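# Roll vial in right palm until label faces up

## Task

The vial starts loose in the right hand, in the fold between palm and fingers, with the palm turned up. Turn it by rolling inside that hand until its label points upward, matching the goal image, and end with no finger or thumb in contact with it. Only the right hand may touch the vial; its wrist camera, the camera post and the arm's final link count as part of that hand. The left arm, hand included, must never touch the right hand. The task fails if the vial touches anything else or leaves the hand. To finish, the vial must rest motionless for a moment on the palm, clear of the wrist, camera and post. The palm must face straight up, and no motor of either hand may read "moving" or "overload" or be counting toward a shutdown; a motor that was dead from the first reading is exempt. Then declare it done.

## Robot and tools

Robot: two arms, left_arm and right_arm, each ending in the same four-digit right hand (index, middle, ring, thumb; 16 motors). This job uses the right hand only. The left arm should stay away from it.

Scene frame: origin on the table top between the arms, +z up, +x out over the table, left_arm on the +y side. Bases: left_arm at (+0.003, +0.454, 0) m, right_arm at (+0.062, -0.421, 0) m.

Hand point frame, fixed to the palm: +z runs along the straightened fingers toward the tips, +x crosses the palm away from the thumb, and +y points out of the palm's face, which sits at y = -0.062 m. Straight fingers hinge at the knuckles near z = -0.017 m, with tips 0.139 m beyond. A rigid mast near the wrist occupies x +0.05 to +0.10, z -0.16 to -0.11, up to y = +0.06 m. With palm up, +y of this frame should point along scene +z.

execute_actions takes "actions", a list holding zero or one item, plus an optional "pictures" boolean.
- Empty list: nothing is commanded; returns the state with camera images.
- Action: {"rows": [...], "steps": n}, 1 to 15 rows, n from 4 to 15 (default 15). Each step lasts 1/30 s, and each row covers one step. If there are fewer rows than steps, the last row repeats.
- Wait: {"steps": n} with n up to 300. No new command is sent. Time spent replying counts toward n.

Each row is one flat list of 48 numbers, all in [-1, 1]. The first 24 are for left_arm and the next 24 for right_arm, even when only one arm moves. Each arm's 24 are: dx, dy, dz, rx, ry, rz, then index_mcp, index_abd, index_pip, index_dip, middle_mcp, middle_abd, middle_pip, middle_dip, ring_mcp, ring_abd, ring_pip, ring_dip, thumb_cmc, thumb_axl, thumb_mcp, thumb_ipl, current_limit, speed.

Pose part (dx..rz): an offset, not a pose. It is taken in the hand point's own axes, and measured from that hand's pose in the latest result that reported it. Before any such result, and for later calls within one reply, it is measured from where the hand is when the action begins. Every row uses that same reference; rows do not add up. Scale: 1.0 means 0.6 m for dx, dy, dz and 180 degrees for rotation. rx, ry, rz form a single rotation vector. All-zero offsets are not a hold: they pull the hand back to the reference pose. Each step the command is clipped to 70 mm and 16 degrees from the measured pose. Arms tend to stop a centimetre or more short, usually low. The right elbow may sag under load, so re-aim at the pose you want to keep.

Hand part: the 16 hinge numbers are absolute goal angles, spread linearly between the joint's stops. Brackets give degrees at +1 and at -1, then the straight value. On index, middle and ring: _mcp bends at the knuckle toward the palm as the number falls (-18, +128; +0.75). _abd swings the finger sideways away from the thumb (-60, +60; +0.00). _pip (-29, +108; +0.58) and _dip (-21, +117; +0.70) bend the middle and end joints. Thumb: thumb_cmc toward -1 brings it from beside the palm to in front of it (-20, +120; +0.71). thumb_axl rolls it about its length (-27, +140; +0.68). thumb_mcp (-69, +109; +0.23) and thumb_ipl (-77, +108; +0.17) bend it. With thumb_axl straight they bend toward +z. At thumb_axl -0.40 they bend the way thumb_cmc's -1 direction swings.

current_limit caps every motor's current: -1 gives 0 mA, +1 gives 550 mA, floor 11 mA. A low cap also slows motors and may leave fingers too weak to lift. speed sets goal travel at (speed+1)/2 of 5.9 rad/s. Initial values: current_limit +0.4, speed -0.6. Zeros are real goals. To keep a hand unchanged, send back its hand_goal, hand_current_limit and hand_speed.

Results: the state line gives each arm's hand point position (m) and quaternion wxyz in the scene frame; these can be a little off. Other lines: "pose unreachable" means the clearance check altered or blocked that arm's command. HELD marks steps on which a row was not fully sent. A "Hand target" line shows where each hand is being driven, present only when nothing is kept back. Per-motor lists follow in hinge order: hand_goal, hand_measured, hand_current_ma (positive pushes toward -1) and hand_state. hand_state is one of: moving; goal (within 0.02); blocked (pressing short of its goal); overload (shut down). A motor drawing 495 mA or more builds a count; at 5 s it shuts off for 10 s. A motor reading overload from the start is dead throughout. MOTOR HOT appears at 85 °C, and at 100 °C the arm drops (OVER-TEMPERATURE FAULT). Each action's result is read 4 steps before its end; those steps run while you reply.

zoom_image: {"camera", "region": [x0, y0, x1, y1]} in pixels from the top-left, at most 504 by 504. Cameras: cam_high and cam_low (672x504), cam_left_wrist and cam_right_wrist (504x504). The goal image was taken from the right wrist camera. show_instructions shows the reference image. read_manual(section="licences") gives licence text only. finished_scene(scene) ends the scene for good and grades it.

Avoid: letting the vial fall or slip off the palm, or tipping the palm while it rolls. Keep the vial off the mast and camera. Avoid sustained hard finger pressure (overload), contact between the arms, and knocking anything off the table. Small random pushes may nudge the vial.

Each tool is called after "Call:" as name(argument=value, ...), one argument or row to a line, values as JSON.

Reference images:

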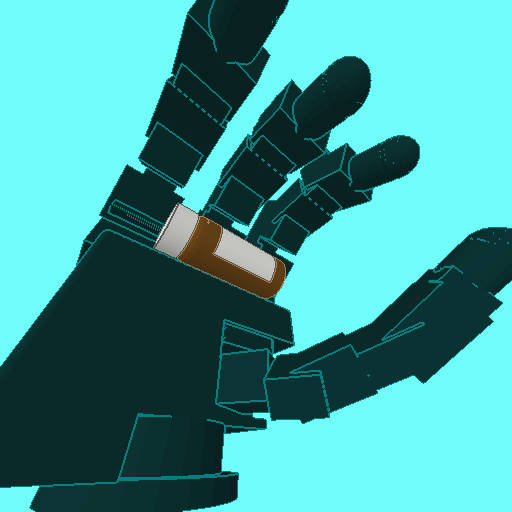

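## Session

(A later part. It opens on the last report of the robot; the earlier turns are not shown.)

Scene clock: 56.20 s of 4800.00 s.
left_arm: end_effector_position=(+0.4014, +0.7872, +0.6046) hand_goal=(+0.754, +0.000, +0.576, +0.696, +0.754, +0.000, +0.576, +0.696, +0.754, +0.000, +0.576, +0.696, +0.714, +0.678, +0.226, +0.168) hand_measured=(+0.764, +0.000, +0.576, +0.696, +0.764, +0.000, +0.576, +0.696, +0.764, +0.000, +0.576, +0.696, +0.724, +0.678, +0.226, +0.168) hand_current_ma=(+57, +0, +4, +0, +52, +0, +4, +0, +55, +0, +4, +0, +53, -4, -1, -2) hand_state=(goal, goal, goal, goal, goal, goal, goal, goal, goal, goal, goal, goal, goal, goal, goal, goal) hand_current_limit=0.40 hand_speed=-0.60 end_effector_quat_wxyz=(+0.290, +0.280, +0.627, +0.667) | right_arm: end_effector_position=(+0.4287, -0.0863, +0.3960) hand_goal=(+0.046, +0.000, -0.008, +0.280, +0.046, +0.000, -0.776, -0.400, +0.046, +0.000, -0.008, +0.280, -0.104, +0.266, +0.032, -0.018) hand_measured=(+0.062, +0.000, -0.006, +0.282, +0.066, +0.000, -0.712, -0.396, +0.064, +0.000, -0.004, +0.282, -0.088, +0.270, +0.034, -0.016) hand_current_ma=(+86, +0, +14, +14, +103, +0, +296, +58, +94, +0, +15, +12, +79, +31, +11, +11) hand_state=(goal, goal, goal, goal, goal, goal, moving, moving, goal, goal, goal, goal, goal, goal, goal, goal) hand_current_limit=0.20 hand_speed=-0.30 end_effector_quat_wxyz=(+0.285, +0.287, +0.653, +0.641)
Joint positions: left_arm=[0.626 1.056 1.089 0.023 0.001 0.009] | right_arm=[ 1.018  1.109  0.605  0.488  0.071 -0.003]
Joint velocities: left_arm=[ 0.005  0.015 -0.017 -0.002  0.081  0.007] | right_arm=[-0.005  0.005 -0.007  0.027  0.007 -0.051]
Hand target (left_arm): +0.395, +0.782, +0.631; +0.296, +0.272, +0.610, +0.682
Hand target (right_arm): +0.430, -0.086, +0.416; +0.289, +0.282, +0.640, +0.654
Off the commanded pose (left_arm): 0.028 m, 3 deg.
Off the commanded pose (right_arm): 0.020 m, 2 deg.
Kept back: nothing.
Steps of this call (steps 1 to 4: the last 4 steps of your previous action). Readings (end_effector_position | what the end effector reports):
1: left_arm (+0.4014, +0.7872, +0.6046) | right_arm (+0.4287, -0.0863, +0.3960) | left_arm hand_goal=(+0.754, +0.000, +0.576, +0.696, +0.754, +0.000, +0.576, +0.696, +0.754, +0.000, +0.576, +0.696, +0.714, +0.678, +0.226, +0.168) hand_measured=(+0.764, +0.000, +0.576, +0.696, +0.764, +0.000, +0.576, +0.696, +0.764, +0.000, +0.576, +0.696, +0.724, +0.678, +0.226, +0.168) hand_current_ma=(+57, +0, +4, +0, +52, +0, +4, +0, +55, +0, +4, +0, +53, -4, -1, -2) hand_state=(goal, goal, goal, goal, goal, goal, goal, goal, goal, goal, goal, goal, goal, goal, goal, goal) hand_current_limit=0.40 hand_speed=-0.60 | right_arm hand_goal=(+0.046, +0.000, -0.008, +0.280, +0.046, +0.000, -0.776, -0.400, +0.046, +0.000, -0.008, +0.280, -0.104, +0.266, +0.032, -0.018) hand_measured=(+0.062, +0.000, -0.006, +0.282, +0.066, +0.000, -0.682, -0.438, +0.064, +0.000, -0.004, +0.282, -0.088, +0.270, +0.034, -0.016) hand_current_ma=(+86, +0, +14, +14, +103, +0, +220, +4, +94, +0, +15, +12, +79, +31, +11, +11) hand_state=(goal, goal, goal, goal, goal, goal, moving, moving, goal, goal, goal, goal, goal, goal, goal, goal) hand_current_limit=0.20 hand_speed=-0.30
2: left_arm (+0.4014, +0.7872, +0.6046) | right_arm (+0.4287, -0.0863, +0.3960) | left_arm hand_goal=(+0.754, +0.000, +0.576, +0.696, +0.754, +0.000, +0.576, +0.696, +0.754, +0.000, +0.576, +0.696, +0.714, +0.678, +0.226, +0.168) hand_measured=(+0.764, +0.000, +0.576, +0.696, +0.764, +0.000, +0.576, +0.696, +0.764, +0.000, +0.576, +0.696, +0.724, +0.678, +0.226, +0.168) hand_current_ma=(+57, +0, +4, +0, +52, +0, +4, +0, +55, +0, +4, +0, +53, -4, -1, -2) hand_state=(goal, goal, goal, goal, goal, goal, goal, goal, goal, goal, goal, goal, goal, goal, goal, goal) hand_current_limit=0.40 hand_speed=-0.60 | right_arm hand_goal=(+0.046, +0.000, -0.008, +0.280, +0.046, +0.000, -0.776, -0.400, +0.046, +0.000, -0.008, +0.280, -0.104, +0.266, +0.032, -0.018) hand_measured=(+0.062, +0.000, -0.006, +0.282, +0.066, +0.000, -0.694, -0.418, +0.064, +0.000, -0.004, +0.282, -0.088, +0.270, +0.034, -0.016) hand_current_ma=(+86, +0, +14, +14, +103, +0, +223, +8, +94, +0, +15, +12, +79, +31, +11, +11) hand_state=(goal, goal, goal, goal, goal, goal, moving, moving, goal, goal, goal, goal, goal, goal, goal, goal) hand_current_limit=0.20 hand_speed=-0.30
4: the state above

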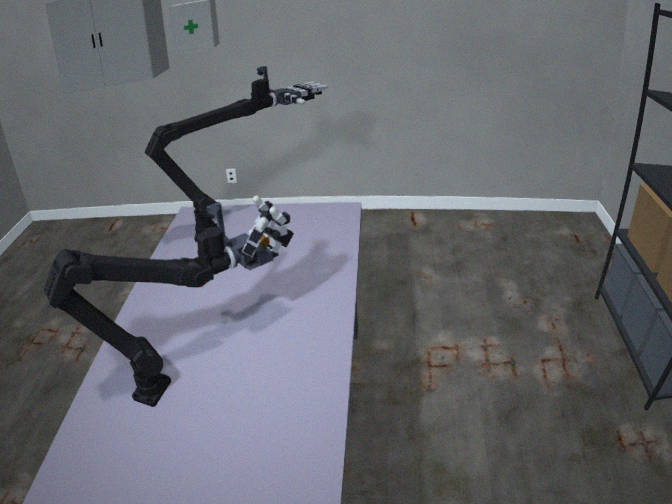

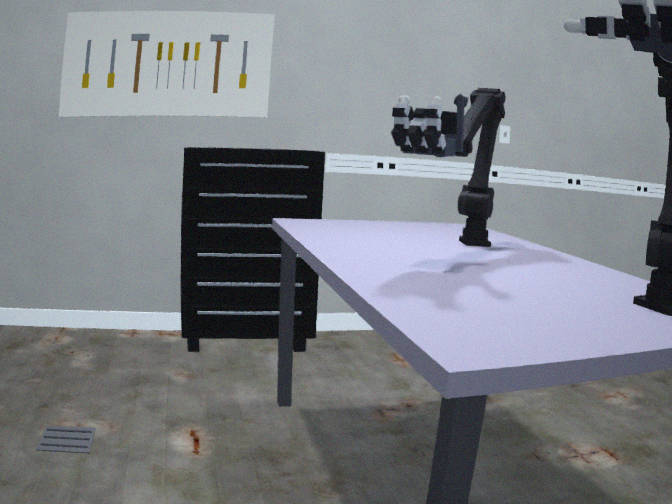

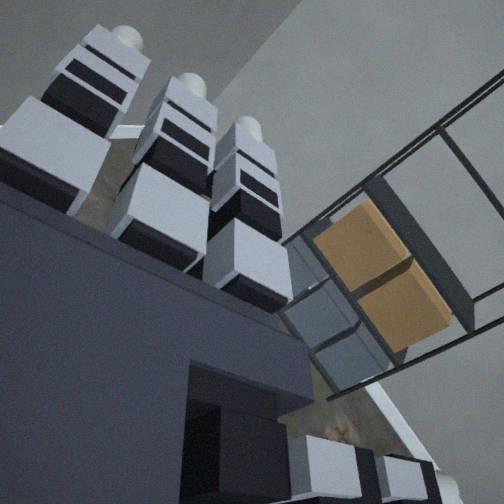

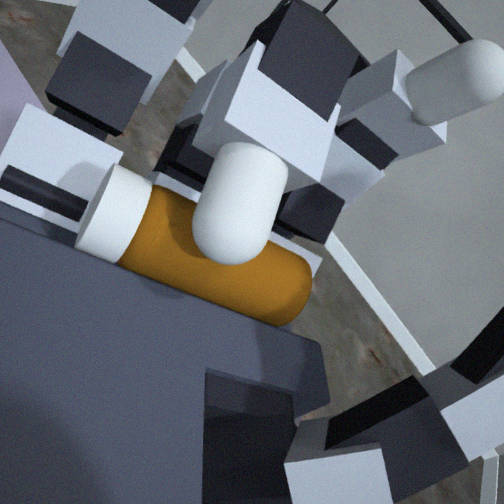

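Call:
execute_actions(
  actions=[
    {"rows": [[0,0.0463,-0.0099,-0.0163,0,0,0.754,0,0.576,0.696,0.754,0,0.576,0.696,0.754,0,0.576,0.696,0.714,0.678,0.226,0.168,0.4,-0.6,0,0.0333,0.0025,-0.0123,0.0004,0.0011,0.046,0,-0.008,0.28,0.046,0,-0.50,-0.40,0.046,0,-0.008,0.28,-0.104,0.266,0.032,-0.018,0.3,-0.5],[0,0.0463,-0.0099,-0.0163,0,0,0.754,0,0.576,0.696,0.754,0,0.576,0.696,0.754,0,0.576,0.696,0.714,0.678,0.226,0.168,0.4,-0.6,0,0.0333,0.0025,-0.0123,0.0004,0.0011,0.046,0,-0.008,0.28,0.046,0,-0.50,-0.40,0.046,0,-0.008,0.28,-0.104,0.266,0.032,-0.018,0.3,-0.5],[0,0.0463,-0.0099,-0.0163,0,0,0.754,0,0.576,0.696,0.754,0,0.576,0.696,0.754,0,0.576,0.696,0.714,0.678,0.226,0.168,0.4,-0.6,0,0.0333,0.0025,-0.0123,0.0004,0.0011,0.046,0,-0.008,0.28,0.046,0,-0.50,-0.40,0.046,0,-0.008,0.28,-0.104,0.266,0.032,-0.018,0.3,-0.5],[0,0.0463,-0.0099,-0.0163,0,0,0.754,0,0.576,0.696,0.754,0,0.576,0.696,0.754,0,0.576,0.696,0.714,0.678,0.226,0.168,0.4,-0.6,0,0.0333,0.0025,-0.0123,0.0004,0.0011,0.046,0,-0.008,0.28,0.046,0,-0.50,-0.64,0.046,0,-0.008,0.28,-0.104,0.266,0.032,-0.018,0.3,-0.5],[0,0.0463,-0.0099,-0.0163,0,0,0.754,0,0.576,0.696,0.754,0,0.576,0.696,0.754,0,0.576,0.696,0.714,0.678,0.226,0.168,0.4,-0.6,0,0.0333,0.0025,-0.0123,0.0004,0.0011,0.046,0,-0.008,0.28,0.046,0,-0.50,-0.64,0.046,0,-0.008,0.28,-0.104,0.266,0.032,-0.018,0.3,-0.5],[0,0.0463,-0.0099,-0.0163,0,0,0.754,0,0.576,0.696,0.754,0,0.576,0.696,0.754,0,0.576,0.696,0.714,0.678,0.226,0.168,0.4,-0.6,0,0.0333,0.0025,-0.0123,0.0004,0.0011,0.046,0,-0.008,0.28,0.046,0,-0.50,-0.64,0.046,0,-0.008,0.28,-0.104,0.266,0.032,-0.018,0.3,-0.5],[0,0.0463,-0.0099,-0.0163,0,0,0.754,0,0.576,0.696,0.754,0,0.576,0.696,0.754,0,0.576,0.696,0.714,0.678,0.226,0.168,0.4,-0.6,0,0.0333,0.0025,-0.0123,0.0004,0.0011,0.046,0,-0.008,0.28,0.046,0,-0.50,-0.64,0.046,0,-0.008,0.28,-0.104,0.266,0.032,-0.018,0.3,-0.5],[0,0.0463,-0.0099,-0.0163,0,0,0.754,0,0.576,0.696,0.754,0,0.576,0.696,0.754,0,0.576,0.696,0.714,0.678,0.226,0.168,0.4,-0.6,0,0.0333,0.0025,-0.0123,0.0004,0.0011,0.046,0,-0.008,0.28,0.046,0,-0.50,-0.64,0.046,0,-0.008,0.28,-0.104,0.266,0.032,-0.018,0.3,-0.5],[0,0.0463,-0.0099,-0.0163,0,0,0.754,0,0.576,0.696,0.754,0,0.576,0.696,0.754,0,0.576,0.696,0.714,0.678,0.226,0.168,0.4,-0.6,0,0.0333,0.0025,-0.0123,0.0004,0.0011,0.046,0,-0.008,0.28,0.046,0,-0.50,-0.64,0.046,0,-0.008,0.28,-0.104,0.266,0.032,-0.018,0.3,-0.5],[0,0.0463,-0.0099,-0.0163,0,0,0.754,0,0.576,0.696,0.754,0,0.576,0.696,0.754,0,0.576,0.696,0.714,0.678,0.226,0.168,0.4,-0.6,0,0.0333,0.0025,-0.0123,0.0004,0.0011,0.046,0,-0.008,0.28,0.046,0,-0.50,-0.64,0.046,0,-0.008,0.28,-0.104,0.266,0.032,-0.018,0.3,-0.5],[0,0.0463,-0.0099,-0.0163,0,0,0.754,0,0.576,0.696,0.754,0,0.576,0.696,0.754,0,0.576,0.696,0.714,0.678,0.226,0.168,0.4,-0.6,0,0.0333,0.0025,-0.0123,0.0004,0.0011,0.046,0,-0.008,0.28,0.046,0,-0.62,-0.64,0.046,0,-0.008,0.28,-0.104,0.266,0.032,-0.018,0.3,-0.5]], "steps": 15},
  ],
)

Call:
execute_actions(
  actions=[
    {"rows": [[0,0.0463,-0.0099,-0.0163,0,0,0.754,0,0.576,0.696,0.754,0,0.576,0.696,0.754,0,0.576,0.696,0.714,0.678,0.226,0.168,0.4,-0.6,0,0.0333,0.0025,-0.0123,0.0004,0.0011,0.046,0,-0.008,0.28,0.046,0,-0.80,-0.38,0.046,0,-0.008,0.28,-0.104,0.266,0.032,-0.018,0.2,-0.75]], "steps": 15},
  ],
)

Call:
execute_actions(
  actions=[],
)

Scene clock: 57.53 s of 4800.00 s.
left_arm: end_effector_position=(+0.4014, +0.7872, +0.6046) hand_goal=(+0.754, +0.000, +0.576, +0.696, +0.754, +0.000, +0.576, +0.696, +0.754, +0.000, +0.576, +0.696, +0.714, +0.678, +0.226, +0.168) hand_measured=(+0.764, +0.000, +0.576, +0.696, +0.764, +0.000, +0.576, +0.696, +0.764, +0.000, +0.576, +0.696, +0.724, +0.678, +0.226, +0.168) hand_current_ma=(+57, +0, +4, +0, +52, +0, +4, +0, +55, +0, +4, +0, +53, -4, -1, -2) hand_state=(goal, goal, goal, goal, goal, goal, goal, goal, goal, goal, goal, goal, goal, goal, goal, goal) hand_current_limit=0.40 hand_speed=-0.60 end_effector_quat_wxyz=(+0.290, +0.280, +0.627, +0.667) | right_arm: end_effector_position=(+0.4287, -0.0863, +0.3960) hand_goal=(+0.046, +0.000, -0.008, +0.280, +0.046, +0.000, -0.620, -0.640, +0.046, +0.000, -0.008, +0.280, -0.104, +0.266, +0.032, -0.018) hand_measured=(+0.062, +0.000, -0.006, +0.282, +0.058, +0.000, -0.510, -0.592, +0.064, +0.000, -0.004, +0.282, -0.088, +0.270, +0.034, -0.016) hand_current_ma=(+86, +0, +14, +14, +67, +0, -21, +48, +94, +0, +15, +12, +79, +31, +11, +11) hand_state=(goal, goal, goal, goal, goal, goal, moving, moving, goal, goal, goal, goal, goal, goal, goal, goal) hand_current_limit=0.30 hand_speed=-0.50 end_effector_quat_wxyz=(+0.285, +0.287, +0.653, +0.641)
Joint positions: left_arm=[0.626 1.056 1.089 0.023 0.001 0.009] | right_arm=[ 1.018  1.109  0.605  0.488  0.071 -0.003]
Joint velocities: left_arm=[-0.015 -0.005  0.002 -0.002  0.007  0.007] | right_arm=[-0.015  0.005 -0.002 -0.027 -0.022  0.051]
Steps of this call (steps 1 to 29: nothing new was sent; steps 30 to 40: the first 11 steps of this action). Readings (end_effector_position | what the end effector reports):
30: left_arm (+0.4014, +0.7872, +0.6046) | right_arm (+0.4287, -0.0863, +0.3960) | left_arm hand_goal=(+0.754, +0.000, +0.576, +0.696, +0.754, +0.000, +0.576, +0.696, +0.754, +0.000, +0.576, +0.696, +0.714, +0.678, +0.226, +0.168) hand_measured=(+0.764, +0.000, +0.576, +0.696, +0.764, +0.000, +0.576, +0.696, +0.764, +0.000, +0.576, +0.696, +0.724, +0.678, +0.226, +0.168) hand_current_ma=(+57, +0, +4, +0, +52, +0, +4, +0, +55, +0, +4, +0, +53, -4, -1, -2) hand_state=(goal, goal, goal, goal, goal, goal, goal, goal, goal, goal, goal, goal, goal, goal, goal, goal) hand_current_limit=0.40 hand_speed=-0.60 | right_arm hand_goal=(+0.046, +0.000, -0.008, +0.280, +0.046, +0.000, -0.500, -0.400, +0.046, +0.000, -0.008, +0.280, -0.104, +0.266, +0.032, -0.018) hand_measured=(+0.062, +0.000, -0.006, +0.282, +0.066, +0.000, -0.718, -0.388, +0.064, +0.000, -0.004, +0.282, -0.088, +0.270, +0.034, -0.016) hand_current_ma=(+86, +0, +14, +14, +103, +0, +297, +58, +94, +0, +15, +12, +79, +31, +11, +11) hand_state=(goal, goal, goal, goal, goal, goal, moving, goal, goal, goal, goal, goal, goal, goal, goal, goal) hand_current_limit=0.30 hand_speed=-0.50
31: left_arm (+0.4014, +0.7872, +0.6046) | right_arm (+0.4287, -0.0863, +0.3960) | left_arm hand_goal=(+0.754, +0.000, +0.576, +0.696, +0.754, +0.000, +0.576, +0.696, +0.754, +0.000, +0.576, +0.696, +0.714, +0.678, +0.226, +0.168) hand_measured=(+0.764, +0.000, +0.576, +0.696, +0.764, +0.000, +0.576, +0.696, +0.764, +0.000, +0.576, +0.696, +0.724, +0.678, +0.226, +0.168) hand_current_ma=(+57, +0, +4, +0, +52, +0, +4, +0, +55, +0, +4, +0, +53, -4, -1, -2) hand_state=(goal, goal, goal, goal, goal, goal, goal, goal, goal, goal, goal, goal, goal, goal, goal, goal) hand_current_limit=0.40 hand_speed=-0.60 | right_arm hand_goal=(+0.046, +0.000, -0.008, +0.280, +0.046, +0.000, -0.500, -0.400, +0.046, +0.000, -0.008, +0.280, -0.104, +0.266, +0.032, -0.018) hand_measured=(+0.062, +0.000, -0.006, +0.282, +0.066, +0.000, -0.718, -0.388, +0.064, +0.000, -0.004, +0.282, -0.088, +0.270, +0.034, -0.016) hand_current_ma=(+86, +0, +14, +14, +103, +0, +94, +58, +94, +0, +15, +12, +79, +31, +11, +11) hand_state=(goal, goal, goal, goal, goal, goal, moving, goal, goal, goal, goal, goal, goal, goal, goal, goal) hand_current_limit=0.30 hand_speed=-0.50
33: left_arm (+0.4014, +0.7872, +0.6046) | right_arm (+0.4287, -0.0863, +0.3960) | left_arm hand_goal=(+0.754, +0.000, +0.576, +0.696, +0.754, +0.000, +0.576, +0.696, +0.754, +0.000, +0.576, +0.696, +0.714, +0.678, +0.226, +0.168) hand_measured=(+0.764, +0.000, +0.576, +0.696, +0.764, +0.000, +0.576, +0.696, +0.764, +0.000, +0.576, +0.696, +0.724, +0.678, +0.226, +0.168) hand_current_ma=(+57, +0, +4, +0, +52, +0, +4, +0, +55, +0, +4, +0, +53, -4, -1, -2) hand_state=(goal, goal, goal, goal, goal, goal, goal, goal, goal, goal, goal, goal, goal, goal, goal, goal) hand_current_limit=0.40 hand_speed=-0.60 | right_arm hand_goal=(+0.046, +0.000, -0.008, +0.280, +0.046, +0.000, -0.500, -0.640, +0.046, +0.000, -0.008, +0.280, -0.104, +0.266, +0.032, -0.018) hand_measured=(+0.062, +0.000, -0.006, +0.282, +0.062, +0.000, -0.696, -0.392, +0.064, +0.000, -0.004, +0.282, -0.088, +0.270, +0.034, -0.016) hand_current_ma=(+86, +0, +14, +14, +65, +0, -93, +14, +94, +0, +15, +12, +79, +31, +11, +11) hand_state=(goal, goal, goal, goal, moving, goal, moving, moving, goal, goal, goal, goal, goal, goal, goal, goal) hand_current_limit=0.30 hand_speed=-0.50
37: left_arm (+0.4014, +0.7872, +0.6046) | right_arm (+0.4287, -0.0863, +0.3960) | left_arm hand_goal=(+0.754, +0.000, +0.576, +0.696, +0.754, +0.000, +0.576, +0.696, +0.754, +0.000, +0.576, +0.696, +0.714, +0.678, +0.226, +0.168) hand_measured=(+0.764, +0.000, +0.576, +0.696, +0.764, +0.000, +0.576, +0.696, +0.764, +0.000, +0.576, +0.696, +0.724, +0.678, +0.226, +0.168) hand_current_ma=(+57, +0, +4, +0, +52, +0, +4, +0, +55, +0, +4, +0, +53, -4, -1, -2) hand_state=(goal, goal, goal, goal, goal, goal, goal, goal, goal, goal, goal, goal, goal, goal, goal, goal) hand_current_limit=0.40 hand_speed=-0.60 | right_arm hand_goal=(+0.046, +0.000, -0.008, +0.280, +0.046, +0.000, -0.500, -0.640, +0.046, +0.000, -0.008, +0.280, -0.104, +0.266, +0.032, -0.018) hand_measured=(+0.062, +0.000, -0.006, +0.282, +0.058, +0.000, -0.572, -0.488, +0.064, +0.000, -0.004, +0.282, -0.088, +0.270, +0.034, -0.016) hand_current_ma=(+86, +0, +14, +14, +67, +0, -73, +57, +94, +0, +15, +12, +79, +31, +11, +11) hand_state=(goal, goal, goal, goal, goal, goal, moving, moving, goal, goal, goal, goal, goal, goal, goal, goal) hand_current_limit=0.30 hand_speed=-0.50
40: the state above

Scene clock: 58.03 s of 4800.00 s.
left_arm: end_effector_position=(+0.4014, +0.7872, +0.6046) hand_goal=(+0.754, +0.000, +0.576, +0.696, +0.754, +0.000, +0.576, +0.696, +0.754, +0.000, +0.576, +0.696, +0.714, +0.678, +0.226, +0.168) hand_measured=(+0.764, +0.000, +0.576, +0.696, +0.764, +0.000, +0.576, +0.696, +0.764, +0.000, +0.576, +0.696, +0.724, +0.678, +0.226, +0.168) hand_current_ma=(+57, +0, +4, +0, +52, +0, +4, +0, +55, +0, +4, +0, +53, -4, -1, -2) hand_state=(goal, goal, goal, goal, goal, goal, goal, goal, goal, goal, goal, goal, goal, goal, goal, goal) hand_current_limit=0.40 hand_speed=-0.60 end_effector_quat_wxyz=(+0.290, +0.280, +0.627, +0.667) | right_arm: end_effector_position=(+0.4287, -0.0863, +0.3960) hand_goal=(+0.046, +0.000, -0.008, +0.280, +0.046, +0.000, -0.800, -0.380, +0.046, +0.000, -0.008, +0.280, -0.104, +0.266, +0.032, -0.018) hand_measured=(+0.062, +0.000, -0.006, +0.282, +0.064, +0.000, -0.664, -0.462, +0.064, +0.000, -0.004, +0.282, -0.088, +0.270, +0.034, -0.016) hand_current_ma=(+86, +0, +14, +14, +100, +0, +205, -5, +94, +0, +15, +12, +79, +31, +11, +11) hand_state=(goal, goal, goal, goal, goal, goal, moving, moving, goal, goal, goal, goal, goal, goal, goal, goal) hand_current_limit=0.20 hand_speed=-0.75 end_effector_quat_wxyz=(+0.285, +0.287, +0.653, +0.641)
Joint positions: left_arm=[0.626 1.056 1.089 0.023 0.001 0.009] | right_arm=[ 1.018  1.109  0.605  0.488  0.071 -0.003]
Joint velocities: left_arm=[-0.005 -0.024 -0.007  0.007  0.037  0.007] | right_arm=[ 0.005 -0.015  0.017 -0.002  0.022  0.007]
Off your previous action's commanded pose (left_arm): 0.028 m, 3 deg at its last step (step 4 of this call).
Off your previous action's commanded pose (right_arm): 0.020 m, 2 deg at its last step (step 4 of this call).
Steps of this call (steps 1 to 4: the last 4 steps of your previous action; steps 5 to 15: the first 11 steps of this action, its rows measured from where the robot was after step 4). Readings (end_effector_position | what the end effector reports):
4: left_arm (+0.4014, +0.7872, +0.6046) | right_arm (+0.4287, -0.0863, +0.3960) | left_arm hand_goal=(+0.754, +0.000, +0.576, +0.696, +0.754, +0.000, +0.576, +0.696, +0.754, +0.000, +0.576, +0.696, +0.714, +0.678, +0.226, +0.168) hand_measured=(+0.764, +0.000, +0.576, +0.696, +0.764, +0.000, +0.576, +0.696, +0.764, +0.000, +0.576, +0.696, +0.724, +0.678, +0.226, +0.168) hand_current_ma=(+57, +0, +4, +0, +52, +0, +4, +0, +55, +0, +4, +0, +53, -4, -1, -2) hand_state=(goal, goal, goal, goal, goal, goal, goal, goal, goal, goal, goal, goal, goal, goal, goal, goal) hand_current_limit=0.40 hand_speed=-0.60 | right_arm hand_goal=(+0.046, +0.000, -0.008, +0.280, +0.046, +0.000, -0.620, -0.640, +0.046, +0.000, -0.008, +0.280, -0.104, +0.266, +0.032, -0.018) hand_measured=(+0.062, +0.000, -0.006, +0.282, +0.060, +0.000, -0.556, -0.630, +0.064, +0.000, -0.004, +0.282, -0.088, +0.270, +0.034, -0.016) hand_current_ma=(+86, +0, +14, +14, +92, +0, +332, +73, +94, +0, +15, +12, +79, +31, +11, +11) hand_state=(goal, goal, goal, goal, moving, goal, moving, moving, goal, goal, goal, goal, goal, goal, goal, goal) hand_current_limit=0.30 hand_speed=-0.50
5: left_arm (+0.4014, +0.7872, +0.6046) | right_arm (+0.4287, -0.0863, +0.3960) | left_arm hand_goal=(+0.754, +0.000, +0.576, +0.696, +0.754, +0.000, +0.576, +0.696, +0.754, +0.000, +0.576, +0.696, +0.714, +0.678, +0.226, +0.168) hand_measured=(+0.764, +0.000, +0.576, +0.696, +0.764, +0.000, +0.576, +0.696, +0.764, +0.000, +0.576, +0.696, +0.724, +0.678, +0.226, +0.168) hand_current_ma=(+57, +0, +4, +0, +52, +0, +4, +0, +55, +0, +4, +0, +53, -4, -1, -2) hand_state=(goal, goal, goal, goal, goal, goal, goal, goal, goal, goal, goal, goal, goal, goal, goal, goal) hand_current_limit=0.40 hand_speed=-0.60 | right_arm hand_goal=(+0.046, +0.000, -0.008, +0.280, +0.046, +0.000, -0.800, -0.380, +0.046, +0.000, -0.008, +0.280, -0.104, +0.266, +0.032, -0.018) hand_measured=(+0.062, +0.000, -0.006, +0.282, +0.062, +0.000, -0.558, -0.628, +0.064, +0.000, -0.004, +0.282, -0.088, +0.270, +0.034, -0.016) hand_current_ma=(+86, +0, +14, +14, +92, +0, +319, +73, +94, +0, +15, +12, +79, +31, +11, +11) hand_state=(goal, goal, goal, goal, moving, goal, moving, moving, goal, goal, goal, goal, goal, goal, goal, goal) hand_current_limit=0.20 hand_speed=-0.75
6: left_arm (+0.4014, +0.7872, +0.6046) | right_arm (+0.4287, -0.0863, +0.3960) | left_arm hand_goal=(+0.754, +0.000, +0.576, +0.696, +0.754, +0.000, +0.576, +0.696, +0.754, +0.000, +0.576, +0.696, +0.714, +0.678, +0.226, +0.168) hand_measured=(+0.764, +0.000, +0.576, +0.696, +0.764, +0.000, +0.576, +0.696, +0.764, +0.000, +0.576, +0.696, +0.724, +0.678, +0.226, +0.168) hand_current_ma=(+57, +0, +4, +0, +52, +0, +4, +0, +55, +0, +4, +0, +53, -4, -1, -2) hand_state=(goal, goal, goal, goal, goal, goal, goal, goal, goal, goal, goal, goal, goal, goal, goal, goal) hand_current_limit=0.40 hand_speed=-0.60 | right_arm hand_goal=(+0.046, +0.000, -0.008, +0.280, +0.046, +0.000, -0.800, -0.380, +0.046, +0.000, -0.008, +0.280, -0.104, +0.266, +0.032, -0.018) hand_measured=(+0.062, +0.000, -0.006, +0.282, +0.062, +0.000, -0.558, -0.626, +0.064, +0.000, -0.004, +0.282, -0.088, +0.270, +0.034, -0.016) hand_current_ma=(+86, +0, +14, +14, +90, +0, +321, +12, +94, +0, +15, +12, +79, +31, +11, +11) hand_state=(goal, goal, goal, goal, goal, goal, blocked, moving, goal, goal, goal, goal, goal, goal, goal, goal) hand_current_limit=0.20 hand_speed=-0.75
8: left_arm (+0.4014, +0.7872, +0.6046) | right_arm (+0.4287, -0.0863, +0.3960) | left_arm hand_goal=(+0.754, +0.000, +0.576, +0.696, +0.754, +0.000, +0.576, +0.696, +0.754, +0.000, +0.576, +0.696, +0.714, +0.678, +0.226, +0.168) hand_measured=(+0.764, +0.000, +0.576, +0.696, +0.764, +0.000, +0.576, +0.696, +0.764, +0.000, +0.576, +0.696, +0.724, +0.678, +0.226, +0.168) hand_current_ma=(+57, +0, +4, +0, +52, +0, +4, +0, +55, +0, +4, +0, +53, -4, -1, -2) hand_state=(goal, goal, goal, goal, goal, goal, goal, goal, goal, goal, goal, goal, goal, goal, goal, goal) hand_current_limit=0.40 hand_speed=-0.60 | right_arm hand_goal=(+0.046, +0.000, -0.008, +0.280, +0.046, +0.000, -0.800, -0.380, +0.046, +0.000, -0.008, +0.280, -0.104, +0.266, +0.032, -0.018) hand_measured=(+0.062, +0.000, -0.006, +0.282, +0.064, +0.000, -0.572, -0.602, +0.064, +0.000, -0.004, +0.282, -0.088, +0.270, +0.034, -0.016) hand_current_ma=(+86, +0, +14, +14, +100, +0, +231, -16, +94, +0, +15, +12, +79, +31, +11, +11) hand_state=(goal, goal, goal, goal, moving, goal, moving, moving, goal, goal, goal, goal, goal, goal, goal, goal) hand_current_limit=0.20 hand_speed=-0.75
12: left_arm (+0.4014, +0.7872, +0.6046) | right_arm (+0.4287, -0.0863, +0.3960) | left_arm hand_goal=(+0.754, +0.000, +0.576, +0.696, +0.754, +0.000, +0.576, +0.696, +0.754, +0.000, +0.576, +0.696, +0.714, +0.678, +0.226, +0.168) hand_measured=(+0.764, +0.000, +0.576, +0.696, +0.764, +0.000, +0.576, +0.696, +0.764, +0.000, +0.576, +0.696, +0.724, +0.678, +0.226, +0.168) hand_current_ma=(+57, +0, +4, +0, +52, +0, +4, +0, +55, +0, +4, +0, +53, -4, -1, -2) hand_state=(goal, goal, goal, goal, goal, goal, goal, goal, goal, goal, goal, goal, goal, goal, goal, goal) hand_current_limit=0.40 hand_speed=-0.60 | right_arm hand_goal=(+0.046, +0.000, -0.008, +0.280, +0.046, +0.000, -0.800, -0.380, +0.046, +0.000, -0.008, +0.280, -0.104, +0.266, +0.032, -0.018) hand_measured=(+0.062, +0.000, -0.006, +0.282, +0.064, +0.000, -0.622, -0.524, +0.064, +0.000, -0.004, +0.282, -0.088, +0.270, +0.034, -0.016) hand_current_ma=(+86, +0, +14, +14, +100, +0, +207, -9, +94, +0, +15, +12, +79, +31, +11, +11) hand_state=(goal, goal, goal, goal, goal, goal, moving, moving, goal, goal, goal, goal, goal, goal, goal, goal) hand_current_limit=0.20 hand_speed=-0.75
15: the state above

Scene clock: 58.17 s of 4800.00 s.
left_arm: end_effector_position=(+0.4014, +0.7872, +0.6046) hand_goal=(+0.754, +0.000, +0.576, +0.696, +0.754, +0.000, +0.576, +0.696, +0.754, +0.000, +0.576, +0.696, +0.714, +0.678, +0.226, +0.168) hand_measured=(+0.764, +0.000, +0.576, +0.696, +0.764, +0.000, +0.576, +0.696, +0.764, +0.000, +0.576, +0.696, +0.724, +0.678, +0.226, +0.168) hand_current_ma=(+57, +0, +4, +0, +52, +0, +4, +0, +55, +0, +4, +0, +53, -4, -1, -2) hand_state=(goal, goal, goal, goal, goal, goal, goal, goal, goal, goal, goal, goal, goal, goal, goal, goal) hand_current_limit=0.40 hand_speed=-0.60 end_effector_quat_wxyz=(+0.290, +0.280, +0.627, +0.667) | right_arm: end_effector_position=(+0.4287, -0.0863, +0.3960) hand_goal=(+0.046, +0.000, -0.008, +0.280, +0.046, +0.000, -0.800, -0.380, +0.046, +0.000, -0.008, +0.280, -0.104, +0.266, +0.032, -0.018) hand_measured=(+0.062, +0.000, -0.006, +0.282, +0.064, +0.000, -0.720, -0.384, +0.064, +0.000, -0.004, +0.282, -0.088, +0.270, +0.034, -0.016) hand_current_ma=(+86, +0, +14, +14, +100, +0, +237, +54, +94, +0, +15, +12, +79, +31, +11, +11) hand_state=(goal, goal, goal, goal, goal, goal, moving, moving, goal, goal, goal, goal, goal, goal, goal, goal) hand_current_limit=0.20 hand_speed=-0.75 end_effector_quat_wxyz=(+0.285, +0.287, +0.653, +0.641)
Joint positions: left_arm=[0.626 1.056 1.089 0.023 0.001 0.009] | right_arm=[ 1.018  1.109  0.605  0.488  0.071 -0.003]
Joint velocities: left_arm=[-0.015  0.005 -0.002 -0.012  0.037 -0.007] | right_arm=[-0.005  0.015 -0.012 -0.017 -0.037  0.022]
Hand target (left_arm): +0.395, +0.782, +0.631; +0.296, +0.272, +0.610, +0.682
Hand target (right_arm): +0.430, -0.086, +0.416; +0.289, +0.282, +0.640, +0.654
Off the commanded pose (left_arm): 0.028 m, 3 deg.
Off the commanded pose (right_arm): 0.020 m, 2 deg.
Kept back: nothing.
Steps of this call (steps 1 to 4: the last 4 steps of your previous action). Readings (end_effector_position | what the end effector reports):
1: left_arm (+0.4014, +0.7872, +0.6046) | right_arm (+0.4287, -0.0863, +0.3960) | left_arm hand_goal=(+0.754, +0.000, +0.576, +0.696, +0.754, +0.000, +0.576, +0.696, +0.754, +0.000, +0.576, +0.696, +0.714, +0.678, +0.226, +0.168) hand_measured=(+0.764, +0.000, +0.576, +0.696, +0.764, +0.000, +0.576, +0.696, +0.764, +0.000, +0.576, +0.696, +0.724, +0.678, +0.226, +0.168) hand_current_ma=(+57, +0, +4, +0, +52, +0, +4, +0, +55, +0, +4, +0, +53, -4, -1, -2) hand_state=(goal, goal, goal, goal, goal, goal, goal, goal, goal, goal, goal, goal, goal, goal, goal, goal) hand_current_limit=0.40 hand_speed=-0.60 | right_arm hand_goal=(+0.046, +0.000, -0.008, +0.280, +0.046, +0.000, -0.800, -0.380, +0.046, +0.000, -0.008, +0.280, -0.104, +0.266, +0.032, -0.018) hand_measured=(+0.062, +0.000, -0.006, +0.282, +0.064, +0.000, -0.678, -0.442, +0.064, +0.000, -0.004, +0.282, -0.088, +0.270, +0.034, -0.016) hand_current_ma=(+86, +0, +14, +14, +100, +0, +206, -3, +94, +0, +15, +12, +79, +31, +11, +11) hand_state=(goal, goal, goal, goal, goal, goal, moving, moving, goal, goal, goal, goal, goal, goal, goal, goal) hand_current_limit=0.20 hand_speed=-0.75
2: left_arm (+0.4014, +0.7872, +0.6046) | right_arm (+0.4287, -0.0863, +0.3960) | left_arm hand_goal=(+0.754, +0.000, +0.576, +0.696, +0.754, +0.000, +0.576, +0.696, +0.754, +0.000, +0.576, +0.696, +0.714, +0.678, +0.226, +0.168) hand_measured=(+0.764, +0.000, +0.576, +0.696, +0.764, +0.000, +0.576, +0.696, +0.764, +0.000, +0.576, +0.696, +0.724, +0.678, +0.226, +0.168) hand_current_ma=(+57, +0, +4, +0, +52, +0, +4, +0, +55, +0, +4, +0, +53, -4, -1, -2) hand_state=(goal, goal, goal, goal, goal, goal, goal, goal, goal, goal, goal, goal, goal, goal, goal, goal) hand_current_limit=0.40 hand_speed=-0.60 | right_arm hand_goal=(+0.046, +0.000, -0.008, +0.280, +0.046, +0.000, -0.800, -0.380, +0.046, +0.000, -0.008, +0.280, -0.104, +0.266, +0.032, -0.018) hand_measured=(+0.062, +0.000, -0.006, +0.282, +0.064, +0.000, -0.692, -0.420, +0.064, +0.000, -0.004, +0.282, -0.088, +0.270, +0.034, -0.016) hand_current_ma=(+86, +0, +14, +14, +100, +0, +208, -4, +94, +0, +15, +12, +79, +31, +11, +11) hand_state=(goal, goal, goal, goal, goal, goal, moving, moving, goal, goal, goal, goal, goal, goal, goal, goal) hand_current_limit=0.20 hand_speed=-0.75
4: the state above

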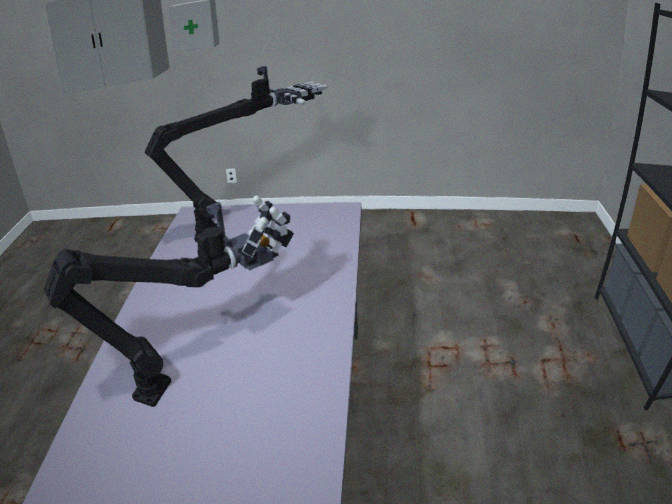

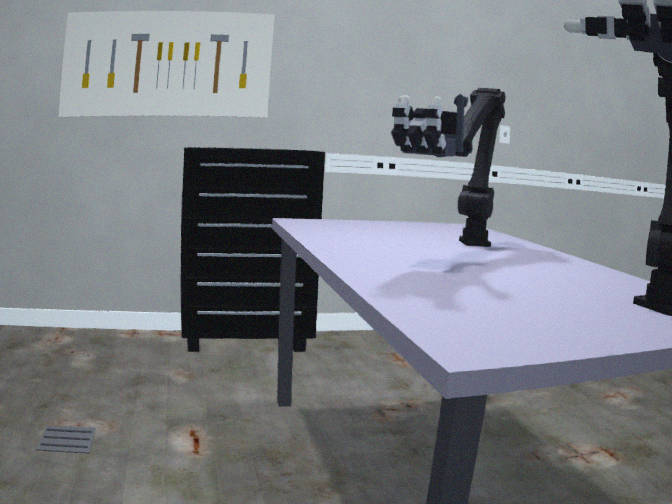

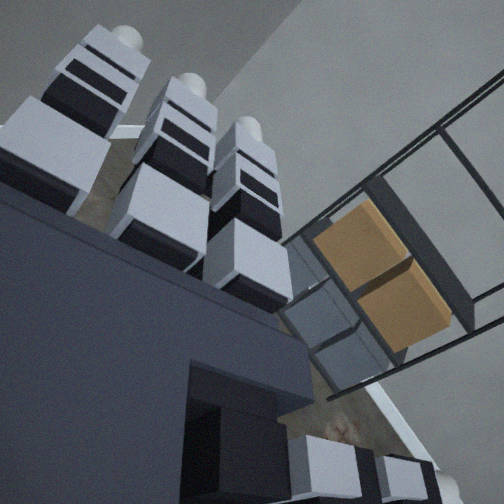

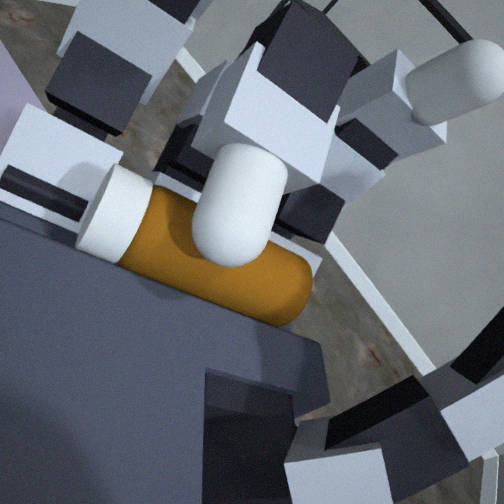

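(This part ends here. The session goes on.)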